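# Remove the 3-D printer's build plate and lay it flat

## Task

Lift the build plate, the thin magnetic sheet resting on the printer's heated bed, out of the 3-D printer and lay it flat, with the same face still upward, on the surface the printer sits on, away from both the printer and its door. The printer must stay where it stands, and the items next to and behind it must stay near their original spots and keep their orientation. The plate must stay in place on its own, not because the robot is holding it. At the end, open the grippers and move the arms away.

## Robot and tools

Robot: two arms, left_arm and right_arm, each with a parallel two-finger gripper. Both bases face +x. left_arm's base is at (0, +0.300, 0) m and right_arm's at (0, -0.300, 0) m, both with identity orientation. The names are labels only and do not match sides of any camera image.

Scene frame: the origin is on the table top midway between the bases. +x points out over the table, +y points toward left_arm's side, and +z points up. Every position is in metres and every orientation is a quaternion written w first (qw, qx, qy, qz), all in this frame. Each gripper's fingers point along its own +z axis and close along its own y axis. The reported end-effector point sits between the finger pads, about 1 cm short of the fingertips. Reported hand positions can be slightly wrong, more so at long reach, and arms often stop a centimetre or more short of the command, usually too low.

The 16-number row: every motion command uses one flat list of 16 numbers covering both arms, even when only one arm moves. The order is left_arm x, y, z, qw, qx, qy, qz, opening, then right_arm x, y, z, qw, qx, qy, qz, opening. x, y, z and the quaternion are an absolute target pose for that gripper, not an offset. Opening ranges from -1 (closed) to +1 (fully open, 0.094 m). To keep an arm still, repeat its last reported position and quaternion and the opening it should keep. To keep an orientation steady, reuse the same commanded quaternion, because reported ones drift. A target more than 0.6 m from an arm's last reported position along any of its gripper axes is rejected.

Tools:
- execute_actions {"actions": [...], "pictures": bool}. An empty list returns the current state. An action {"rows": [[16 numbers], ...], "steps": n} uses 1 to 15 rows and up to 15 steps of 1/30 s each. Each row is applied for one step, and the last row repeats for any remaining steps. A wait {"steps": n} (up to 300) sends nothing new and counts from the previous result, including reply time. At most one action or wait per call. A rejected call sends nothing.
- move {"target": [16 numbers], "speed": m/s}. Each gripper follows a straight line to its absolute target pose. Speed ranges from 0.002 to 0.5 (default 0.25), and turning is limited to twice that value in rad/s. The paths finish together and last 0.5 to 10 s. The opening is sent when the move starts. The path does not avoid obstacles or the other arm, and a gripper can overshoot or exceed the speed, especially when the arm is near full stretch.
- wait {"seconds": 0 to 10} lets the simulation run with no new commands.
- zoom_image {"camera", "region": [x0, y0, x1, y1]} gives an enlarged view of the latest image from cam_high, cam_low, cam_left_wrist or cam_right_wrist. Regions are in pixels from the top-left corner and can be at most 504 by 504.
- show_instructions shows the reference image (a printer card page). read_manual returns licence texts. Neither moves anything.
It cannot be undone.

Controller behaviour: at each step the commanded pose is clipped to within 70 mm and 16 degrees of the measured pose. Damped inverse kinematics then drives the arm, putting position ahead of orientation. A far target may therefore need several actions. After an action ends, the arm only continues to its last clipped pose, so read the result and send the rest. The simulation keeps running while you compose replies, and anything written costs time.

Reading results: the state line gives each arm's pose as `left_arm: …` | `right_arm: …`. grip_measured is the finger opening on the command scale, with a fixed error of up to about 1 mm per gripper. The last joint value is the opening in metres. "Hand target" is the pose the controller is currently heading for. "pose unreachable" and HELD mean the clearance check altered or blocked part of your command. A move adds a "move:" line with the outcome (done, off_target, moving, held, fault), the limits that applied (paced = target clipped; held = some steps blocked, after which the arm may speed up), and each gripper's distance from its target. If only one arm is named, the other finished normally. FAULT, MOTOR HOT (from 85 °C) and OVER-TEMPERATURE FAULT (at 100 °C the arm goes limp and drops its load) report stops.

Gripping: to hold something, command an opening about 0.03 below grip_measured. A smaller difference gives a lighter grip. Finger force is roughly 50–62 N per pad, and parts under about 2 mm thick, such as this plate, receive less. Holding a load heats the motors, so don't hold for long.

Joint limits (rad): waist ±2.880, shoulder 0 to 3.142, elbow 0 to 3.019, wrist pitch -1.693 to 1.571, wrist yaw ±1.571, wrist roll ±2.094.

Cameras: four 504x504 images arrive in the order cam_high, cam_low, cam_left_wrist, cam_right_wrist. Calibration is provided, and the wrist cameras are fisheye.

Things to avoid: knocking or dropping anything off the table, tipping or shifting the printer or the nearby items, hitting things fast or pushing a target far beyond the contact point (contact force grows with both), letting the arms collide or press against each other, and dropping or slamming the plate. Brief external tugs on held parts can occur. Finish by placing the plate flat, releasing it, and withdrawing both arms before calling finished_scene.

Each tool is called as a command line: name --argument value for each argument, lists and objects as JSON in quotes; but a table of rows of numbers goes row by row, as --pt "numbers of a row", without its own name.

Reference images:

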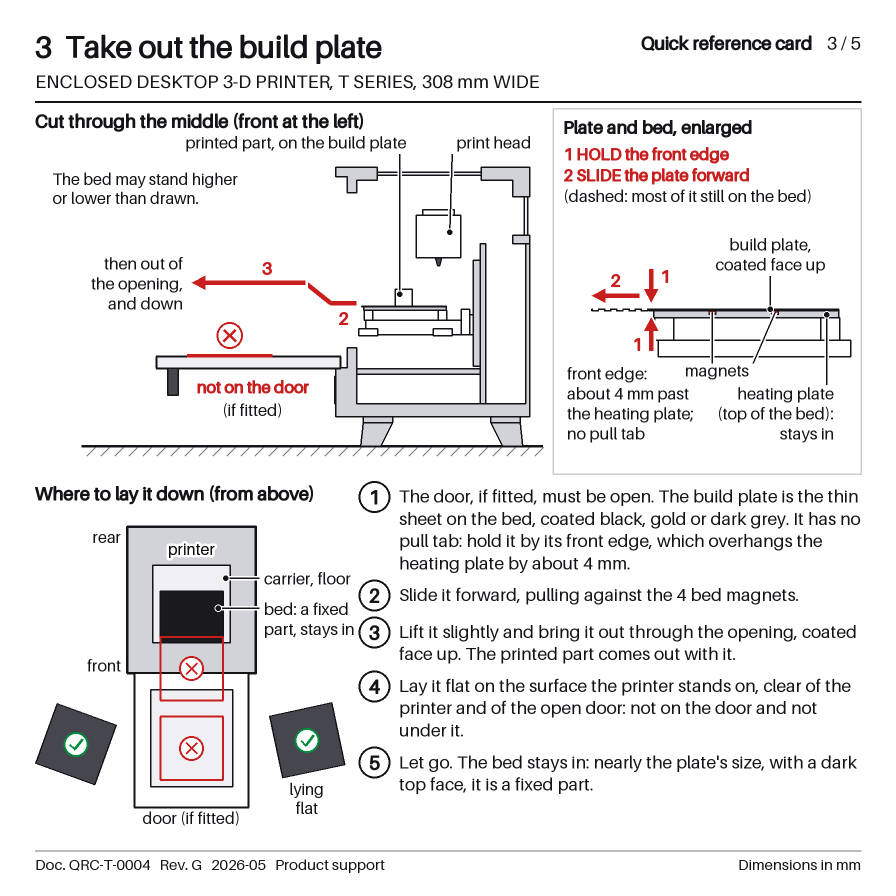

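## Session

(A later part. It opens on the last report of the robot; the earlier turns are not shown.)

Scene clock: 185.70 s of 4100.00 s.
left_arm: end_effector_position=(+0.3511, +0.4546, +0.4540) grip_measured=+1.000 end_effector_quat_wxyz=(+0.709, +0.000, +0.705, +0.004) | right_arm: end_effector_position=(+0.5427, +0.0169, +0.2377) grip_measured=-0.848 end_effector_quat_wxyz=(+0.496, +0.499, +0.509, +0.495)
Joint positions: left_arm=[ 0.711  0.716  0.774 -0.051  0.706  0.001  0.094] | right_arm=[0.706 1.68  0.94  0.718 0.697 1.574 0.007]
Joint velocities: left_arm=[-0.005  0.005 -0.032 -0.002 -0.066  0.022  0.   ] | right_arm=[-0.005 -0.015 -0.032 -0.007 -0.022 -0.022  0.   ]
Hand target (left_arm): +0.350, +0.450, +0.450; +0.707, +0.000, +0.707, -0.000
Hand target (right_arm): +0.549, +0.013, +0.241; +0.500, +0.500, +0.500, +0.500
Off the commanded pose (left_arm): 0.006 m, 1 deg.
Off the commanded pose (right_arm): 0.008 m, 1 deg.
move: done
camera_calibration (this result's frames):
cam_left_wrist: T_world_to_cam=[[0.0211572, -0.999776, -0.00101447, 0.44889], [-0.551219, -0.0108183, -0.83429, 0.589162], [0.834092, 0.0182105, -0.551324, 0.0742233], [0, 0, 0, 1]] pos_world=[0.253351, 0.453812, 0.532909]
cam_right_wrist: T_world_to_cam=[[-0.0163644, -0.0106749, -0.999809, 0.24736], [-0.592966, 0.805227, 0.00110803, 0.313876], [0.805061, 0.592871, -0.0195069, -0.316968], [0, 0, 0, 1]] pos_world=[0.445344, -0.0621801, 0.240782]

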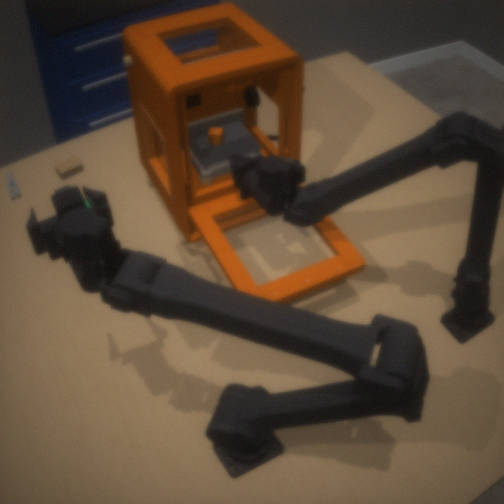

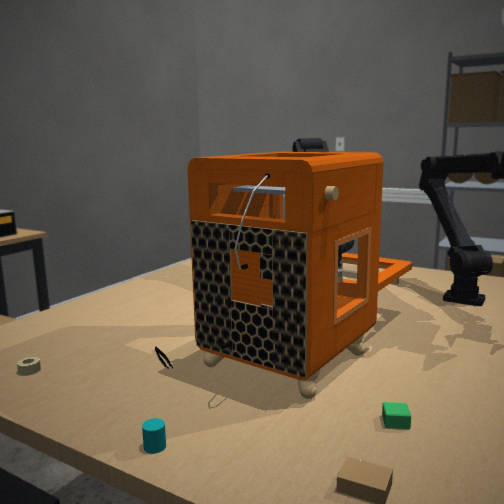

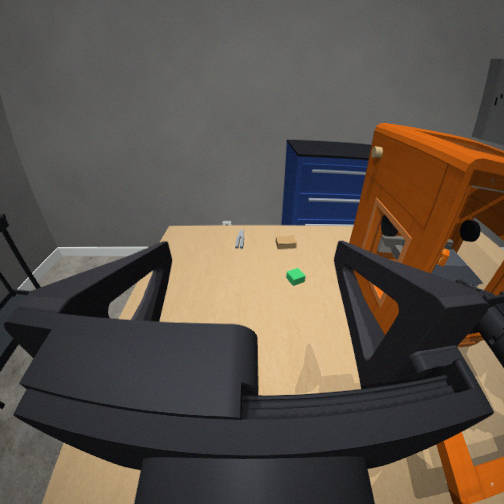

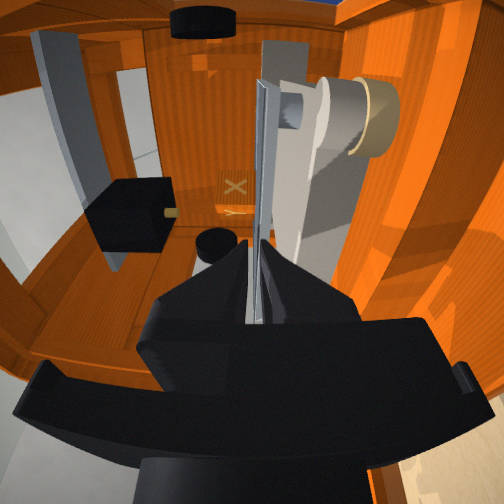

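move --target '[0.35,0.45,0.45,0.707,0,0.707,0,1, 0.560,0.001,0.2412,0.5,0.5,0.5,0.5,-0.85]' --speed 0.005

zoom_image --camera "cam_right_wrist" --region '[180, 140, 340, 330]'

Scene clock: 193.03 s of 4100.00 s.
left_arm: end_effector_position=(+0.3511, +0.4546, +0.4540) grip_measured=+1.000 end_effector_quat_wxyz=(+0.709, +0.000, +0.705, +0.004) | right_arm: end_effector_position=(+0.5436, +0.0175, +0.2373) grip_measured=-0.849 end_effector_quat_wxyz=(+0.491, +0.494, +0.512, +0.502)
Joint positions: left_arm=[ 0.711  0.716  0.774 -0.051  0.706  0.001  0.094] | right_arm=[0.7   1.68  0.936 0.727 0.671 1.574 0.007]
Joint velocities: left_arm=[-0.015 -0.005 -0.012 -0.002  0.037  0.022  0.   ] | right_arm=[-0.005 -0.015 -0.007  0.007  0.007 -0.022 -0.001]
Hand target (left_arm): +0.350, +0.450, +0.450; +0.707, +0.000, +0.707, -0.000
Hand target (right_arm): +0.559, +0.001, +0.241; +0.500, +0.500, +0.500, +0.500
Off the commanded pose (left_arm): 0.006 m, 1 deg.
Off the commanded pose (right_arm): 0.024 m, 2 deg.
move: off_target (right_arm)
camera_calibration (this result's frames):
cam_left_wrist: T_world_to_cam=[[0.0211572, -0.999776, -0.00101447, 0.44889], [-0.551219, -0.0108183, -0.83429, 0.589162], [0.834092, 0.0182105, -0.551324, 0.0742233], [0, 0, 0, 1]] pos_world=[0.253351, 0.453812, 0.532909]
cam_right_wrist: T_world_to_cam=[[-0.0130051, -0.00763798, -0.999886, 0.245125], [-0.609125, 0.793072, 0.00186448, 0.322712], [0.792968, 0.60908, -0.0149665, -0.312798], [0, 0, 0, 1]] pos_world=[0.447798, -0.063543, 0.239814]

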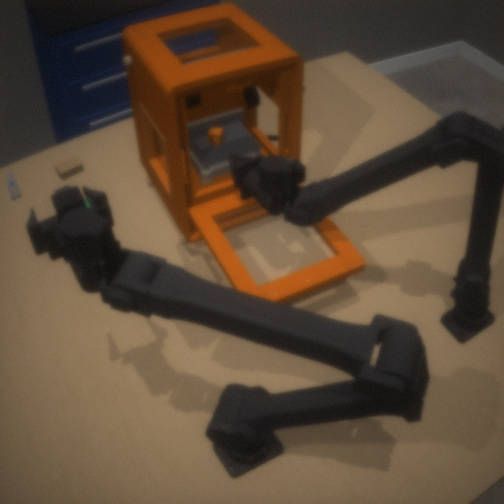

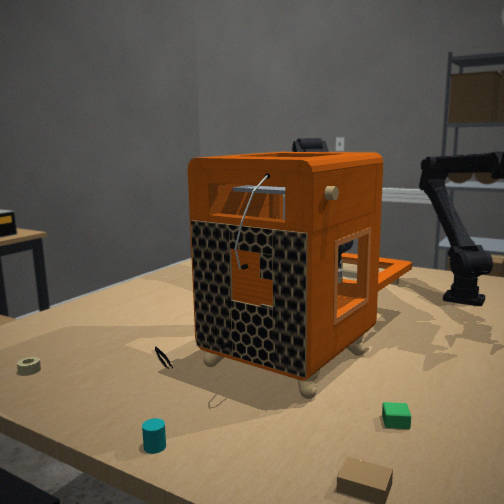

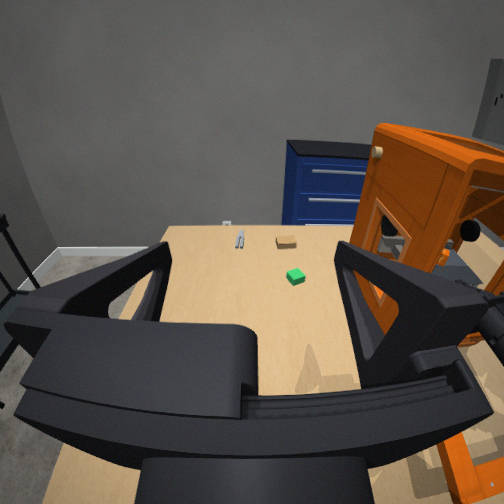

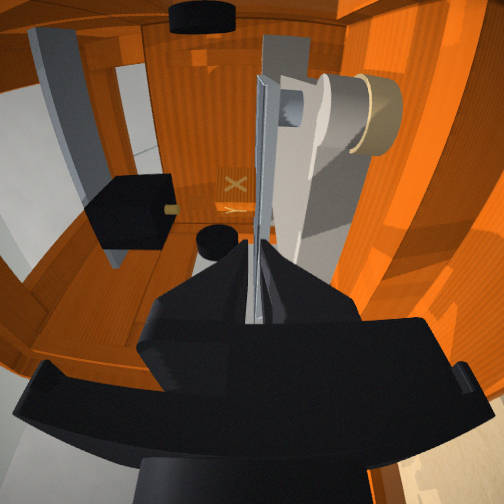

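Region (180, 140, 340, 330) of cam_right_wrist's 504x504 image, scaled by 2.653, with more detail than that image has; it fills the left 424 columns of this view, and the rest is white.

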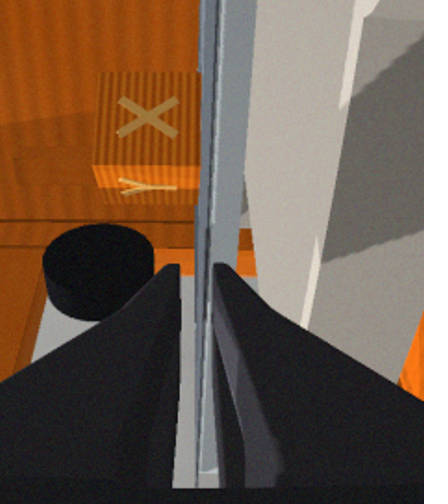

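move --target '[0.35,0.45,0.45,0.707,0,0.707,0,1, 0.556,0.005,0.2412,0.5,0.5,0.5,0.5,-1]' --speed 0.005

zoom_image --camera "cam_right_wrist" --region '[180, 140, 340, 330]'

Scene clock: 199.13 s of 4100.00 s.
left_arm: end_effector_position=(+0.3511, +0.4546, +0.4540) grip_measured=+1.000 end_effector_quat_wxyz=(+0.709, +0.000, +0.705, +0.004) | right_arm: end_effector_position=(+0.5430, +0.0170, +0.2354) grip_measured=-0.981 end_effector_quat_wxyz=(+0.491, +0.494, +0.514, +0.501)
Joint positions: left_arm=[ 0.711  0.716  0.774 -0.051  0.706  0.001  0.094] | right_arm=[0.7   1.68  0.932 0.727 0.67  1.574 0.001]
Joint velocities: left_arm=[ 0.005  0.015 -0.002  0.007 -0.051 -0.037  0.   ] | right_arm=[-0.005 -0.015  0.012 -0.017 -0.037  0.022  0.   ]
Hand target (left_arm): +0.350, +0.450, +0.450; +0.707, +0.000, +0.707, -0.000
Hand target (right_arm): +0.556, +0.005, +0.241; +0.500, +0.500, +0.500, +0.500
Off the commanded pose (left_arm): 0.006 m, 1 deg.
Off the commanded pose (right_arm): 0.019 m, 2 deg.
move: off_target (right_arm)
camera_calibration (this result's frames):
cam_left_wrist: T_world_to_cam=[[0.0211572, -0.999776, -0.00101447, 0.44889], [-0.551219, -0.0108183, -0.83429, 0.589162], [0.834092, 0.0182105, -0.551324, 0.0742233], [0, 0, 0, 1]] pos_world=[0.253351, 0.453812, 0.532909]
cam_right_wrist: T_world_to_cam=[[-0.0159297, -0.0100895, -0.999822, 0.244818], [-0.609724, 0.792612, 0.00171601, 0.323201], [0.792454, 0.609643, -0.0187779, -0.310882], [0, 0, 0, 1]] pos_world=[0.447323, -0.0641762, 0.238382]

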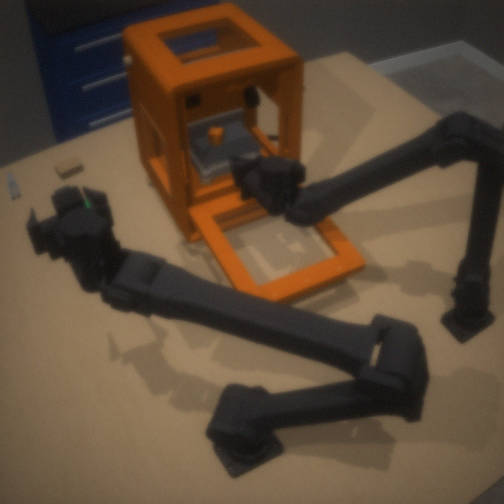

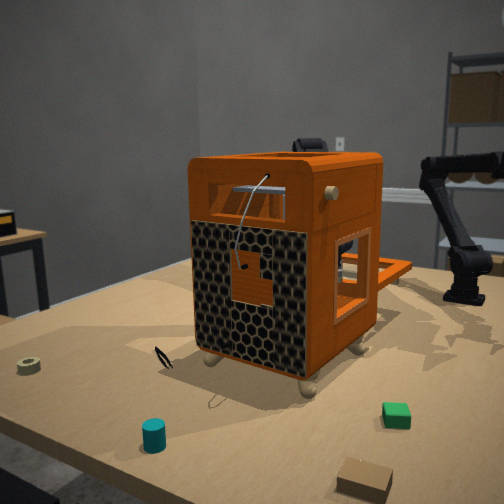

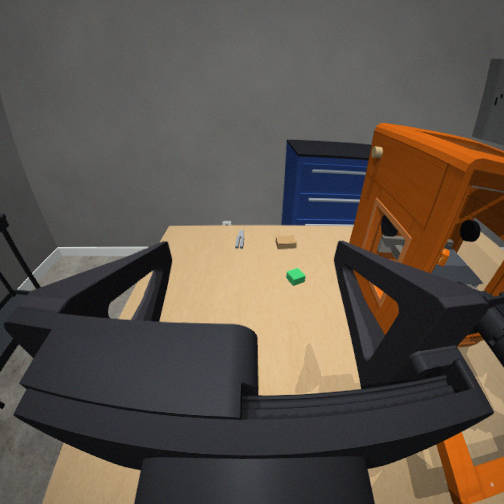

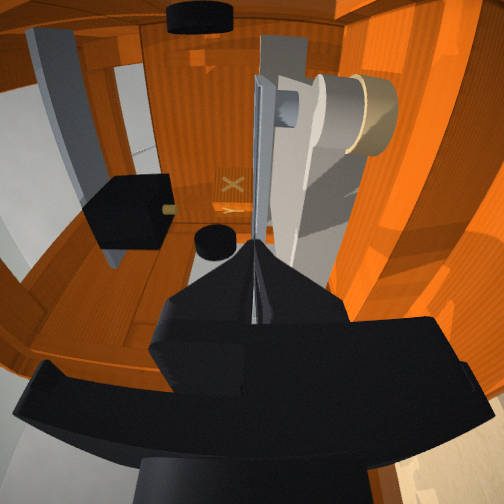

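Region (180, 140, 340, 330) of cam_right_wrist's 504x504 image, scaled by 2.653, with more detail than that image has; it fills the left 424 columns of this view, and the rest is white.

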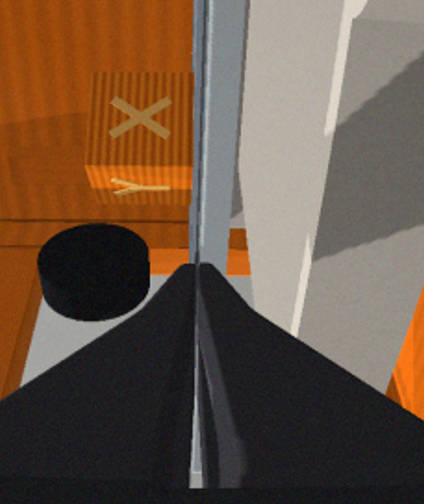

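move --target '[0.35,0.45,0.45,0.707,0,0.707,0,1, 0.50,0.017,0.24,0.5,0.5,0.5,0.5,-1]' --speed 0.01

Scene clock: 205.50 s of 4100.00 s.
left_arm: end_effector_position=(+0.3511, +0.4546, +0.4540) grip_measured=+1.000 end_effector_quat_wxyz=(+0.709, +0.000, +0.705, +0.004) | right_arm: end_effector_position=(+0.5073, +0.0106, +0.2347) grip_measured=-0.981 end_effector_quat_wxyz=(+0.502, +0.504, +0.501, +0.492)
Joint positions: left_arm=[ 0.711  0.716  0.774 -0.051  0.706  0.001  0.094] | right_arm=[0.752 1.628 0.854 0.758 0.764 1.574 0.001]
Joint velocities: left_arm=[ 0.005 -0.015  0.002  0.002  0.022  0.022  0.   ] | right_arm=[-0.015 -0.005  0.002 -0.012 -0.022 -0.022  0.   ]
Hand target (left_arm): +0.350, +0.450, +0.450; +0.707, +0.000, +0.707, -0.000
Hand target (right_arm): +0.500, +0.017, +0.240; +0.500, +0.499, +0.500, +0.500
Off the commanded pose (left_arm): 0.006 m, 1 deg.
Off the commanded pose (right_arm): 0.011 m, 1 deg.
move: off_target (right_arm)
camera_calibration (this result's frames):
cam_left_wrist: T_world_to_cam=[[0.0211572, -0.999776, -0.00101447, 0.44889], [-0.551219, -0.0108183, -0.83429, 0.589162], [0.834092, 0.0182105, -0.551324, 0.0742233], [0, 0, 0, 1]] pos_world=[0.253351, 0.453812, 0.532909]
cam_right_wrist: T_world_to_cam=[[-0.0114691, -0.00749072, -0.999906, 0.241224], [-0.575331, 0.817921, 0.000471736, 0.289047], [0.81784, 0.575282, -0.0136904, -0.292434], [0, 0, 0, 1]] pos_world=[0.408229, -0.0663779, 0.237061]

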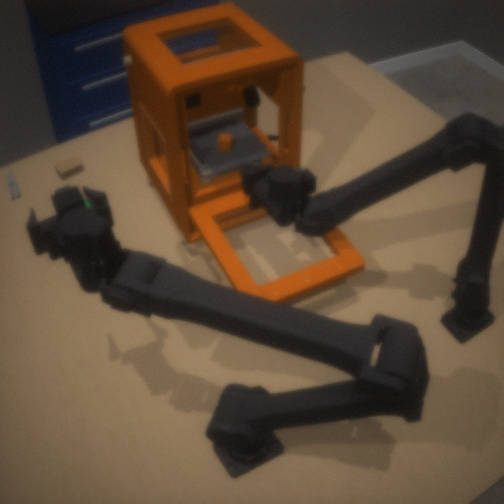

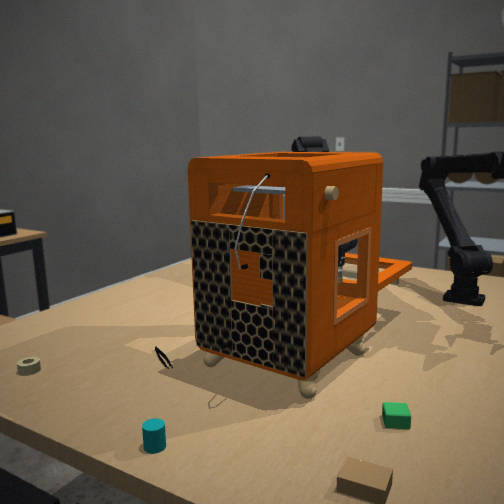

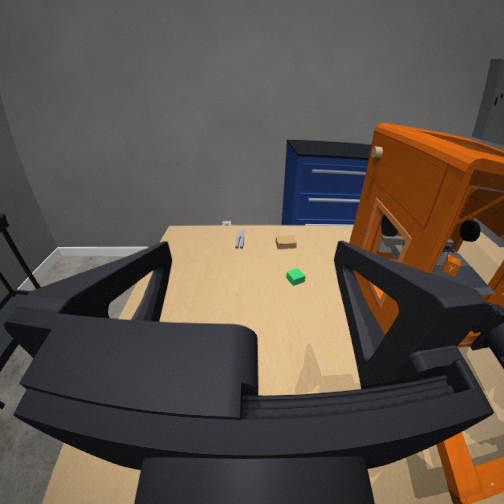

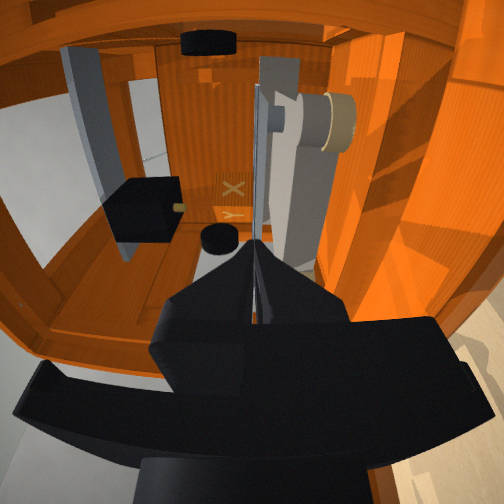

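move --target '[0.35,0.45,0.45,0.707,0,0.707,0,1, 0.505,0.012,0.242,0.5,0.5,0.5,0.5,-0.88]' --speed 0.01

move --target '[0.35,0.45,0.45,0.707,0,0.707,0,1, 0.534,-0.018,0.242,0.5,0.5,0.5,0.5,-0.88]' --speed 0.01

zoom_image --camera "cam_high" --region '[170, 100, 310, 230]'

Scene clock: 211.47 s of 4100.00 s.
left_arm: end_effector_position=(+0.3511, +0.4546, +0.4540) grip_measured=+1.000 end_effector_quat_wxyz=(+0.709, +0.000, +0.705, +0.004) | right_arm: end_effector_position=(+0.5066, +0.0112, +0.2331) grip_measured=-0.881 end_effector_quat_wxyz=(+0.500, +0.502, +0.505, +0.493)
Joint positions: left_arm=[ 0.711  0.716  0.774 -0.051  0.706  0.001  0.094] | right_arm=[0.752 1.628 0.851 0.758 0.757 1.574 0.006]
Joint velocities: left_arm=[-0.015  0.005  0.017 -0.012  0.007 -0.066  0.   ] | right_arm=[-0.005 -0.015  0.012  0.007  0.007 -0.11  -0.001]
Hand target (left_arm): +0.350, +0.450, +0.450; +0.707, +0.000, +0.707, -0.000
Hand target (right_arm): +0.505, +0.012, +0.242; +0.500, +0.500, +0.500, +0.500
Off the commanded pose (left_arm): 0.006 m, 1 deg.
Off the commanded pose (right_arm): 0.009 m, 1 deg.
After step 90, 1.80 s passed at rest.
move: done
camera_calibration (this result's frames):
cam_left_wrist: T_world_to_cam=[[0.0211572, -0.999776, -0.00101447, 0.44889], [-0.551219, -0.0108183, -0.83429, 0.589162], [0.834092, 0.0182105, -0.551324, 0.0742233], [0, 0, 0, 1]] pos_world=[0.253351, 0.453812, 0.532909]
cam_right_wrist: T_world_to_cam=[[-0.0139998, -0.00983553, -0.999854, 0.240884], [-0.581243, 0.81373, 0.000133831, 0.291284], [0.81361, 0.581159, -0.0171089, -0.289388], [0, 0, 0, 1]] pos_world=[0.408128, -0.0664774, 0.235858]

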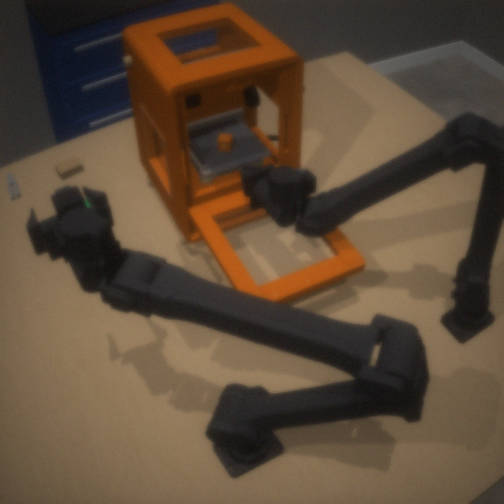

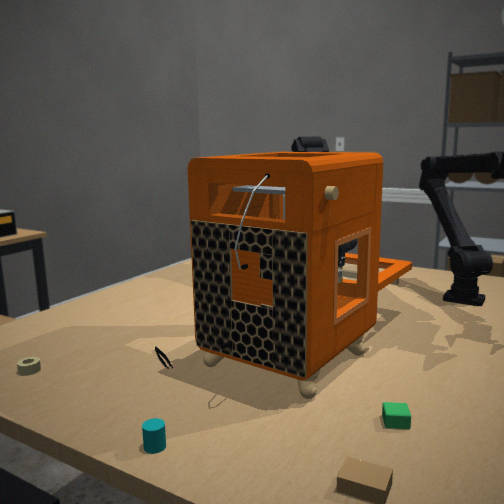

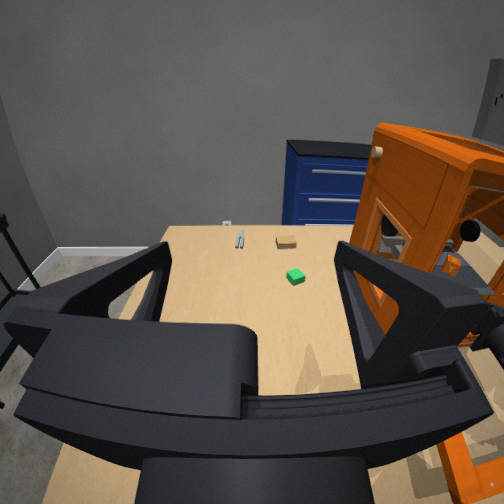

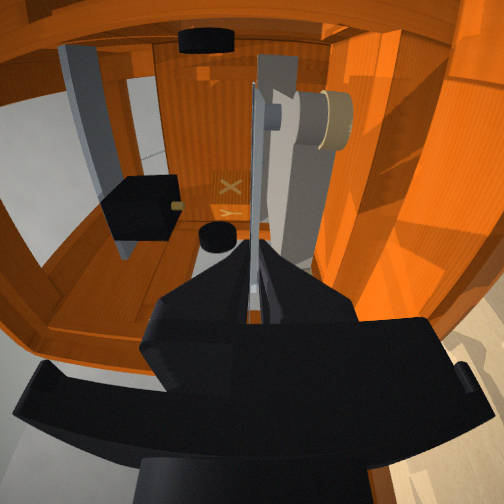

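Scene clock: 215.80 s of 4100.00 s.
left_arm: end_effector_position=(+0.3511, +0.4546, +0.4540) grip_measured=+1.000 end_effector_quat_wxyz=(+0.709, +0.000, +0.705, +0.004) | right_arm: end_effector_position=(+0.5287, -0.0110, +0.2329) grip_measured=-0.881 end_effector_quat_wxyz=(+0.495, +0.498, +0.509, +0.497)
Joint positions: left_arm=[ 0.711  0.716  0.774 -0.051  0.706  0.001  0.094] | right_arm=[0.678 1.628 0.851 0.758 0.665 1.574 0.006]
Joint velocities: left_arm=[ 0.015 -0.024 -0.012 -0.017  0.066 -0.037  0.   ] | right_arm=[-0.005 -0.015  0.007 -0.007 -0.022 -0.037  0.   ]
Hand target (left_arm): +0.350, +0.450, +0.450; +0.707, +0.000, +0.707, -0.000
Hand target (right_arm): +0.534, -0.018, +0.242; +0.499, +0.500, +0.500, +0.500
Off the commanded pose (left_arm): 0.006 m, 1 deg.
Off the commanded pose (right_arm): 0.013 m, 1 deg.
move: off_target (right_arm)
camera_calibration (this result's frames):
cam_left_wrist: T_world_to_cam=[[0.0211572, -0.999776, -0.00101447, 0.44889], [-0.551219, -0.0108183, -0.83429, 0.589162], [0.834092, 0.0182105, -0.551324, 0.0742233], [0, 0, 0, 1]] pos_world=[0.253351, 0.453812, 0.532909]
cam_right_wrist: T_world_to_cam=[[-0.0149724, -0.00878488, -0.999849, 0.241302], [-0.596336, 0.802733, 0.00187696, 0.329662], [0.802595, 0.596274, -0.0172576, -0.288366], [0, 0, 0, 1]] pos_world=[0.431643, -0.0905655, 0.23567]

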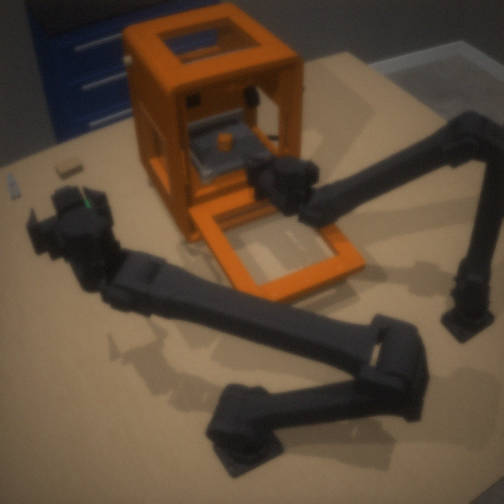

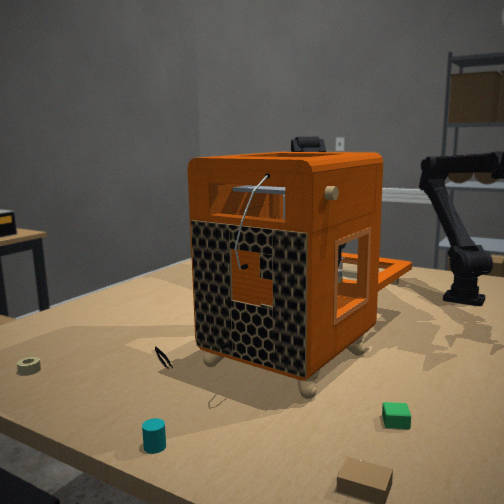

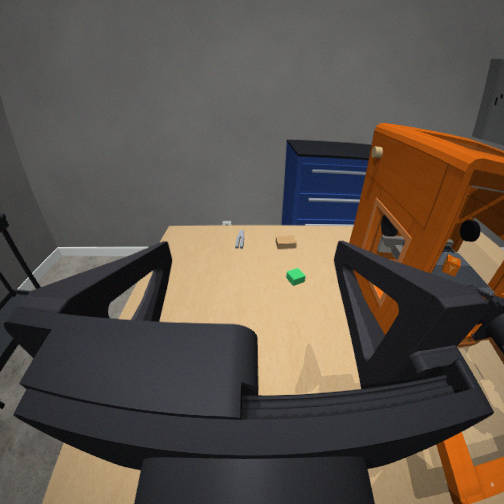

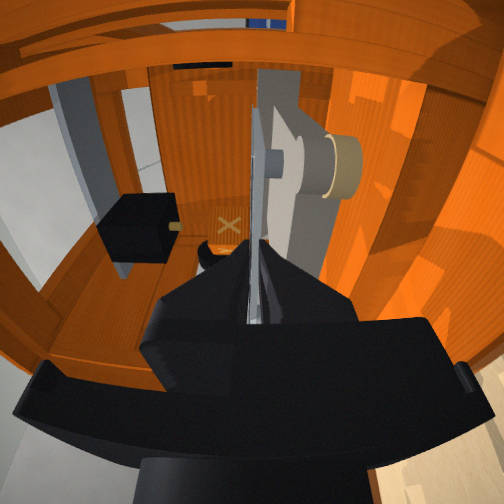

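Region (170, 100, 310, 230) of cam_high's 504x504 image, scaled by 3.600, with more detail than that image has; it fills the top 468 rows of this view, and the rest is white.

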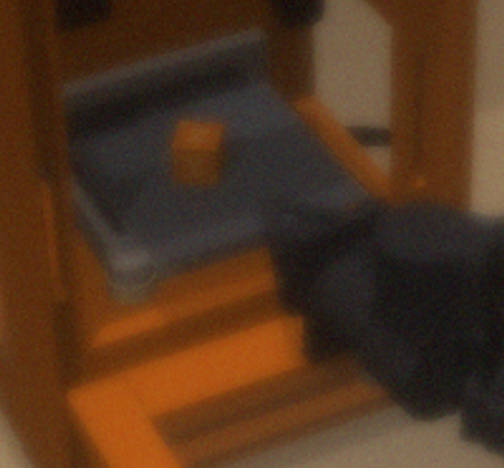

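move --target '[0.35,0.45,0.45,0.707,0,0.707,0,1, 0.530,-0.012,0.243,0.5,0.5,0.5,0.5,-1]' --speed 0.01

move --target '[0.35,0.45,0.45,0.707,0,0.707,0,1, 0.32,-0.005,0.255,0.5,0.5,0.5,0.5,-1]' --speed 0.04

Scene clock: 230.10 s of 4100.00 s.
left_arm: end_effector_position=(+0.3511, +0.4546, +0.4540) grip_measured=+1.000 end_effector_quat_wxyz=(+0.709, +0.000, +0.705, +0.004) | right_arm: end_effector_position=(+0.5285, -0.0119, +0.2347) grip_measured=-0.977 end_effector_quat_wxyz=(+0.496, +0.500, +0.506, +0.499)
Joint positions: left_arm=[ 0.711  0.716  0.774 -0.051  0.706  0.001  0.094] | right_arm=[0.678 1.625 0.851 0.759 0.669 1.577 0.001]
Joint velocities: left_arm=[ 0.015 -0.005  0.022  0.012  0.066 -0.022  0.   ] | right_arm=[-0.024 -0.005 -0.007  0.017 -0.037  0.022 -0.   ]
Hand target (left_arm): +0.350, +0.450, +0.450; +0.707, +0.000, +0.707, -0.000
Hand target (right_arm): +0.530, -0.012, +0.243; +0.500, +0.500, +0.500, +0.500
Off the commanded pose (left_arm): 0.006 m, 1 deg.
Off the commanded pose (right_arm): 0.008 m, 1 deg.
After step 90, 10.00 s passed at rest.
move: done
camera_calibration (this result's frames):
cam_left_wrist: T_world_to_cam=[[0.0211572, -0.999776, -0.00101447, 0.44889], [-0.551219, -0.0108183, -0.83429, 0.589162], [0.834092, 0.0182105, -0.551324, 0.0742233], [0, 0, 0, 1]] pos_world=[0.253351, 0.453812, 0.532909]
cam_right_wrist: T_world_to_cam=[[-0.0117183, -0.00310098, -0.999927, 0.241508], [-0.592941, 0.805234, 0.00445157, 0.327884], [0.805161, 0.592949, -0.0112747, -0.29044], [0, 0, 0, 1]] pos_world=[0.431097, -0.0910578, 0.236756]

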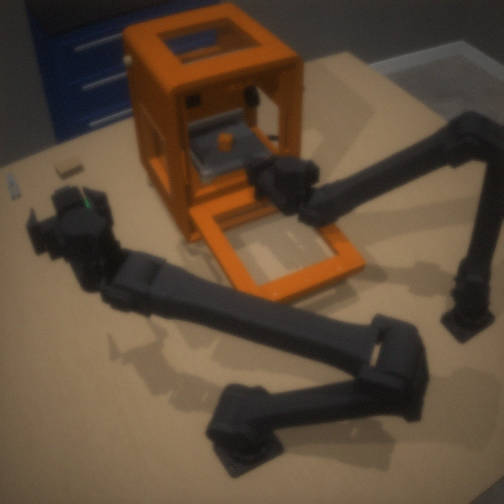

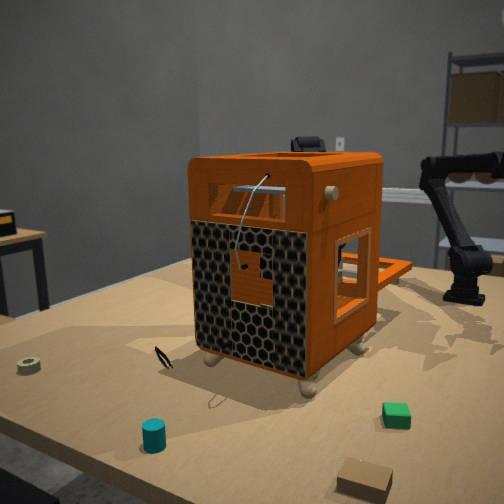

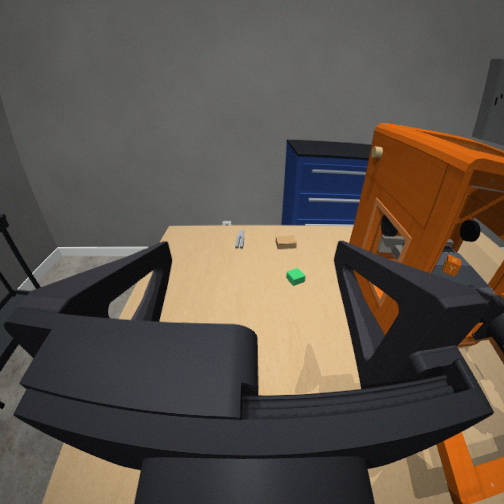

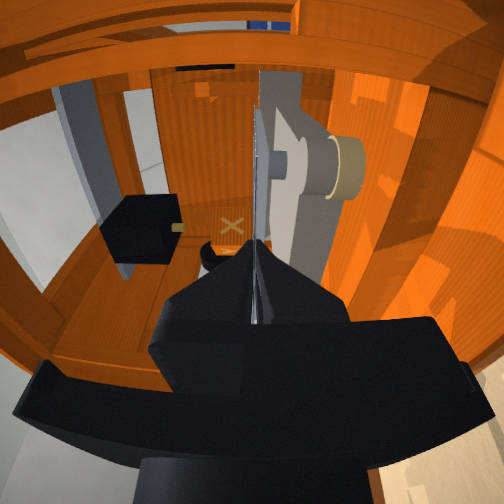

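Scene clock: 235.63 s of 4100.00 s.
left_arm: end_effector_position=(+0.3511, +0.4546, +0.4540) grip_measured=+1.000 end_effector_quat_wxyz=(+0.709, +0.000, +0.705, +0.004) | right_arm: end_effector_position=(+0.3236, -0.0099, +0.2423) grip_measured=-0.978 end_effector_quat_wxyz=(+0.504, +0.499, +0.505, +0.492)
Joint positions: left_arm=[ 0.711  0.716  0.774 -0.051  0.706  0.001  0.094] | right_arm=[1.092 1.29  0.512 0.761 1.098 1.567 0.001]
Joint velocities: left_arm=[ 0.015  0.005  0.012 -0.002  0.051 -0.007  0.   ] | right_arm=[-0.015  0.005 -0.002 -0.012 -0.051  0.081 -0.001]
Hand target (left_arm): +0.350, +0.450, +0.450; +0.707, +0.000, +0.707, -0.000
Hand target (right_arm): +0.321, -0.007, +0.255; +0.503, +0.497, +0.499, +0.501
Off the commanded pose (left_arm): 0.006 m, 1 deg.
Off the commanded pose (right_arm): 0.014 m, 1 deg.
move: off_target (right_arm)
camera_calibration (this result's frames):
cam_left_wrist: T_world_to_cam=[[0.0211572, -0.999776, -0.00101447, 0.44889], [-0.551219, -0.0108183, -0.83429, 0.589162], [0.834092, 0.0182105, -0.551324, 0.0742233], [0, 0, 0, 1]] pos_world=[0.253351, 0.453812, 0.532909]
cam_right_wrist: T_world_to_cam=[[-0.00822156, -0.0188463, -0.999789, 0.245331], [-0.580694, 0.814054, -0.01057, 0.204522], [0.814081, 0.580484, -0.0176367, -0.128065], [0, 0, 0, 1]] pos_world=[0.225037, -0.087529, 0.245182]

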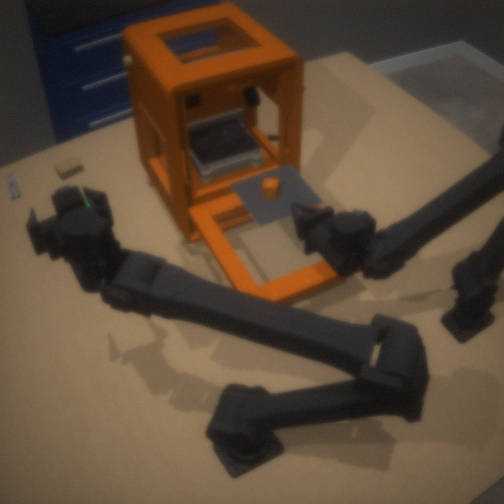

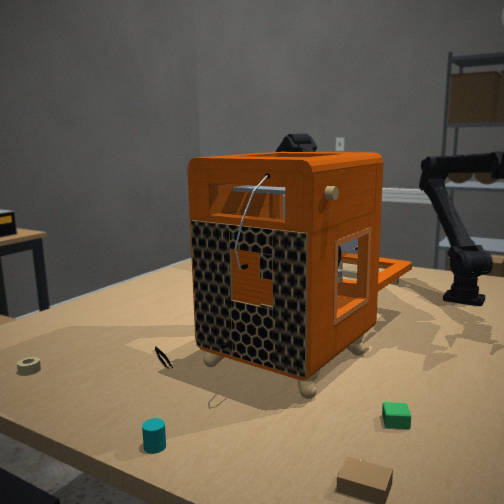

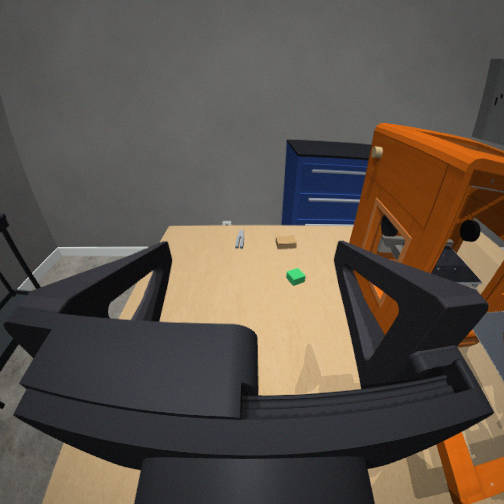

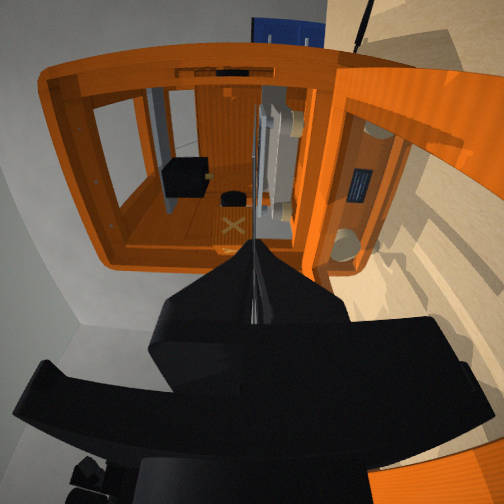

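move --target '[0.35,0.45,0.45,0.707,0,0.707,0,1, 0.30,-0.22,0.25,0.5,0.5,0.5,0.5,-1]' --speed 0.08

move --target '[0.35,0.45,0.45,0.707,0,0.707,0,1, 0.42,-0.38,0.22,0.5,0.5,0.5,0.5,-1]' --speed 0.08

Scene clock: 242.70 s of 4100.00 s.
left_arm: end_effector_position=(+0.3511, +0.4546, +0.4540) grip_measured=+1.000 end_effector_quat_wxyz=(+0.709, +0.000, +0.705, +0.004) | right_arm: end_effector_position=(+0.2987, -0.2175, +0.2331) grip_measured=-0.978 end_effector_quat_wxyz=(+0.497, +0.501, +0.515, +0.487)
Joint positions: left_arm=[ 0.711  0.716  0.774 -0.051  0.706  0.001  0.094] | right_arm=[0.576 0.469 0.146 0.286 0.571 1.567 0.001]
Joint velocities: left_arm=[-0.015 -0.024 -0.017  0.017 -0.022 -0.022  0.   ] | right_arm=[-0.005 -0.015  0.007  0.002 -0.022  0.007 -0.001]
Hand target (left_arm): +0.350, +0.450, +0.450; +0.707, +0.000, +0.707, -0.000
Hand target (right_arm): +0.301, -0.218, +0.247; +0.497, +0.503, +0.500, +0.500
Off the commanded pose (left_arm): 0.006 m, 1 deg.
Off the commanded pose (right_arm): 0.017 m, 2 deg.
After step 90, 1.07 s passed at rest.
move: off_target (right_arm)
camera_calibration (this result's frames):
cam_left_wrist: T_world_to_cam=[[0.0211572, -0.999776, -0.00101447, 0.44889], [-0.551219, -0.0108183, -0.83429, 0.589162], [0.834092, 0.0182105, -0.551324, 0.0742233], [0, 0, 0, 1]] pos_world=[0.253351, 0.453812, 0.532909]
cam_right_wrist: T_world_to_cam=[[-0.0307644, -0.0236288, -0.999247, 0.237645], [-0.589363, 0.807867, -0.000958193, 0.357952], [0.807282, 0.58889, -0.0387795, 0.0212944], [0, 0, 0, 1]] pos_world=[0.201084, -0.296102, 0.238634]

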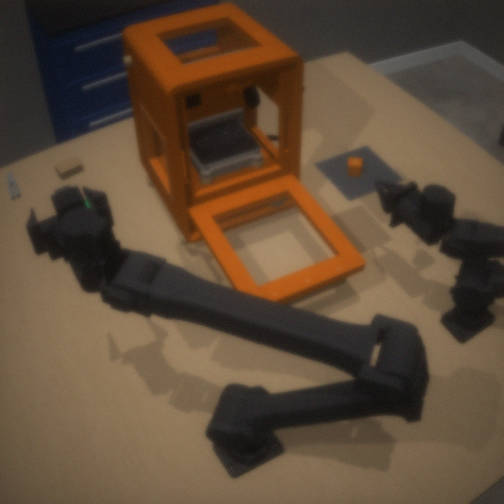

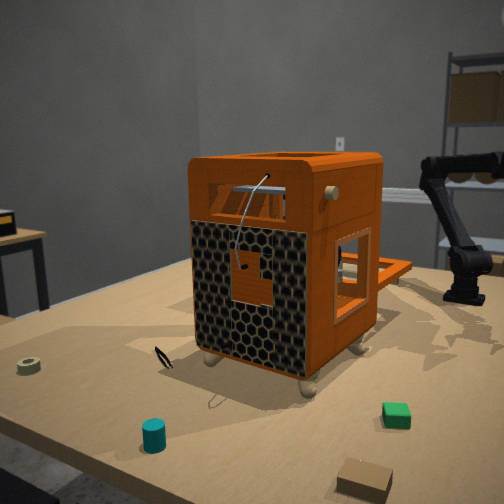

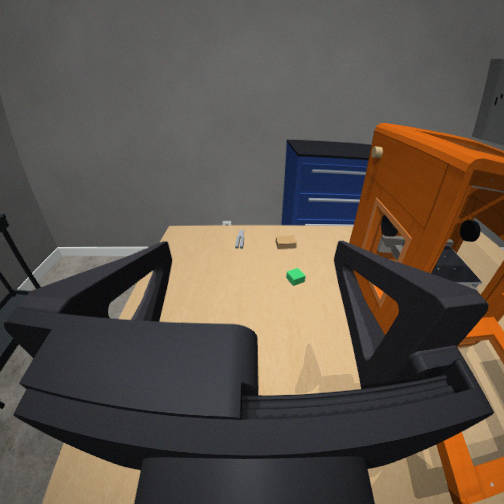

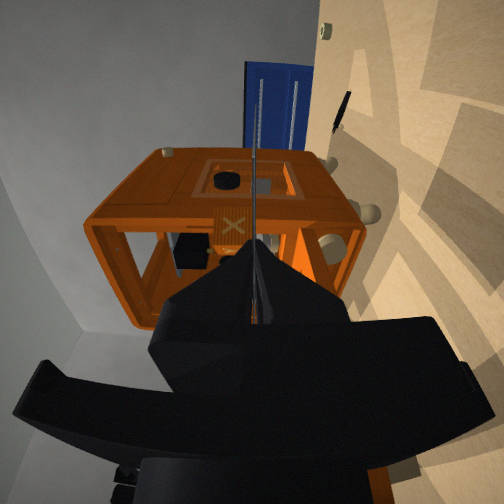

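Scene clock: 245.60 s of 4100.00 s.
left_arm: end_effector_position=(+0.3511, +0.4546, +0.4540) grip_measured=+1.000 end_effector_quat_wxyz=(+0.709, +0.000, +0.705, +0.004) | right_arm: end_effector_position=(+0.4005, -0.3689, +0.1826) grip_measured=-0.978 end_effector_quat_wxyz=(+0.467, +0.529, +0.519, +0.483)
Joint positions: left_arm=[ 0.711  0.716  0.774 -0.051  0.706  0.001  0.094] | right_arm=[-0.295  1.138  0.252  0.784 -0.301  1.567  0.001]
Joint velocities: left_arm=[-0.015 -0.005 -0.002  0.012 -0.007  0.051  0.   ] | right_arm=[-0.005 -0.015 -0.027  0.032  0.022 -0.007 -0.001]
Hand target (left_arm): +0.350, +0.450, +0.450; +0.707, +0.000, +0.707, -0.000
Hand target (right_arm): +0.416, -0.377, +0.221; +0.496, +0.504, +0.497, +0.503
Off the commanded pose (left_arm): 0.006 m, 1 deg.
Off the commanded pose (right_arm): 0.044 m, 6 deg.
move: off_target (right_arm)
camera_calibration (this result's frames):
cam_left_wrist: T_world_to_cam=[[0.0211572, -0.999776, -0.00101447, 0.44889], [-0.551219, -0.0108183, -0.83429, 0.589162], [0.834092, 0.0182105, -0.551324, 0.0742233], [0, 0, 0, 1]] pos_world=[0.253351, 0.453812, 0.532909]
cam_right_wrist: T_world_to_cam=[[-0.0973271, 0.0257555, -0.994919, 0.23075], [-0.587173, 0.805666, 0.0782959, 0.52401], [0.803589, 0.59181, -0.0632902, 0.0333559], [0, 0, 0, 1]] pos_world=[0.303338, -0.44786, 0.190661]

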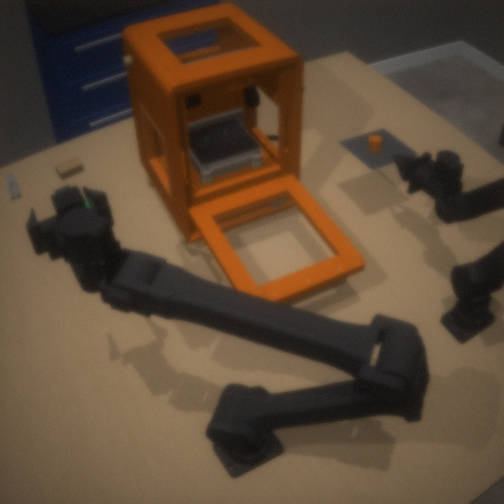

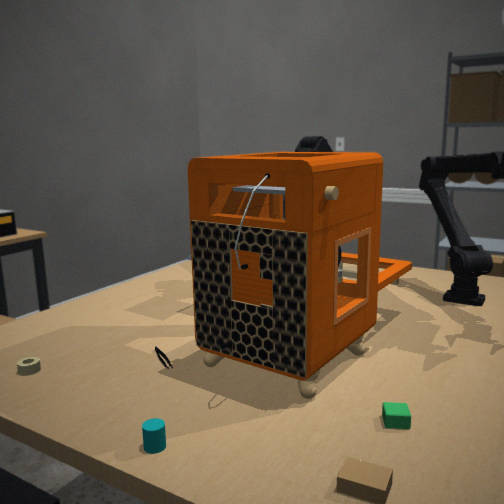

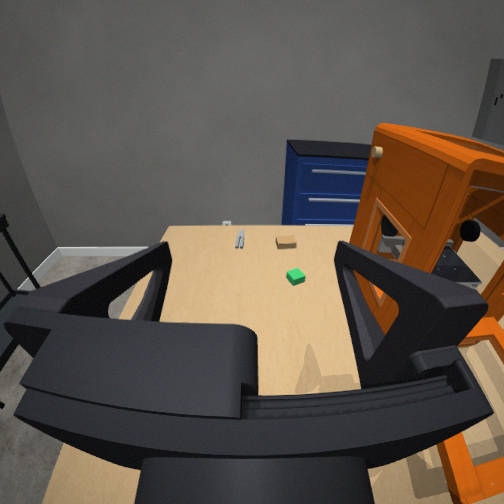

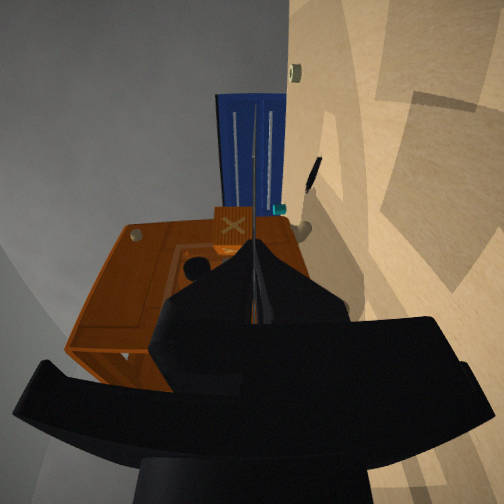

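move --target '[0.35,0.45,0.45,0.707,0,0.707,0,1, 0.45,-0.36,0.11,0.380,0.596,0.596,0.380,-1]' --speed 0.06

Scene clock: 252.43 s of 4100.00 s.
left_arm: end_effector_position=(+0.3511, +0.4546, +0.4540) grip_measured=+1.000 end_effector_quat_wxyz=(+0.709, +0.000, +0.705, +0.004) | right_arm: end_effector_position=(+0.4231, -0.3595, +0.0853) grip_measured=-0.977 end_effector_quat_wxyz=(+0.360, +0.618, +0.596, +0.366)
Joint positions: left_arm=[ 0.711  0.716  0.774 -0.051  0.706  0.001  0.094] | right_arm=[-0.208  1.316  0.362  0.453 -0.174  1.502  0.001]
Joint velocities: left_arm=[-0.005  0.005 -0.002  0.012 -0.051 -0.022  0.   ] | right_arm=[-0.005 -0.005 -0.002 -0.002 -0.037 -0.007 -0.   ]
Hand target (left_arm): +0.350, +0.450, +0.450; +0.707, +0.000, +0.707, -0.000
Hand target (right_arm): +0.446, -0.359, +0.112; +0.382, +0.598, +0.594, +0.379
Off the commanded pose (left_arm): 0.006 m, 1 deg.
Off the commanded pose (right_arm): 0.037 m, 4 deg.
After step 90, 0.73 s passed at rest.
move: off_target (right_arm)
camera_calibration (this result's frames):
cam_left_wrist: T_world_to_cam=[[0.0211572, -0.999776, -0.00101447, 0.44889], [-0.551219, -0.0108183, -0.83429, 0.589162], [0.834092, 0.0182105, -0.551324, 0.0742233], [0, 0, 0, 1]] pos_world=[0.253351, 0.453812, 0.532909]
cam_right_wrist: T_world_to_cam=[[-0.473522, 0.0310263, -0.880235, 0.287194], [-0.497401, 0.815346, 0.296316, 0.484254], [0.72689, 0.578141, -0.370652, 0.0572165], [0, 0, 0, 1]] pos_world=[0.335271, -0.436825, 0.130513]

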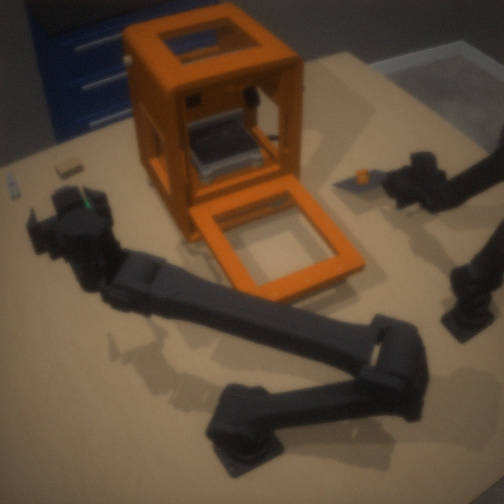

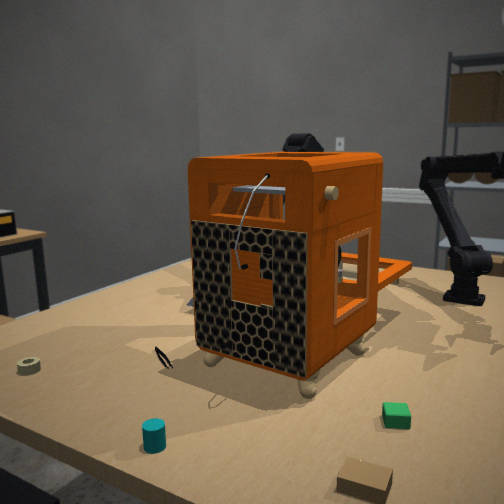

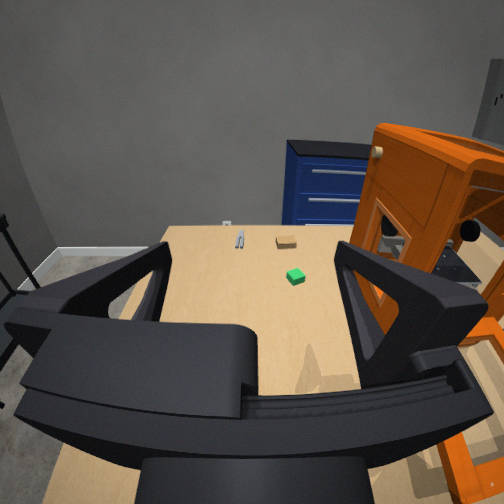

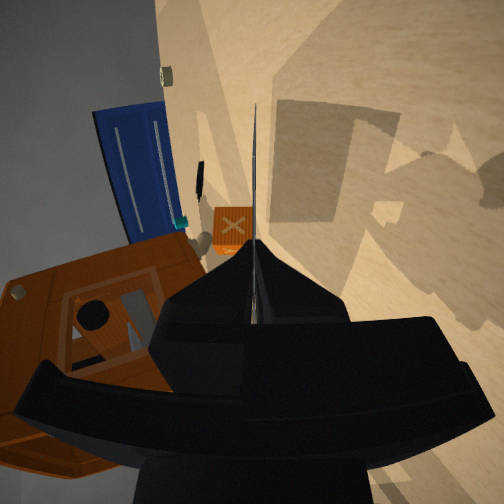

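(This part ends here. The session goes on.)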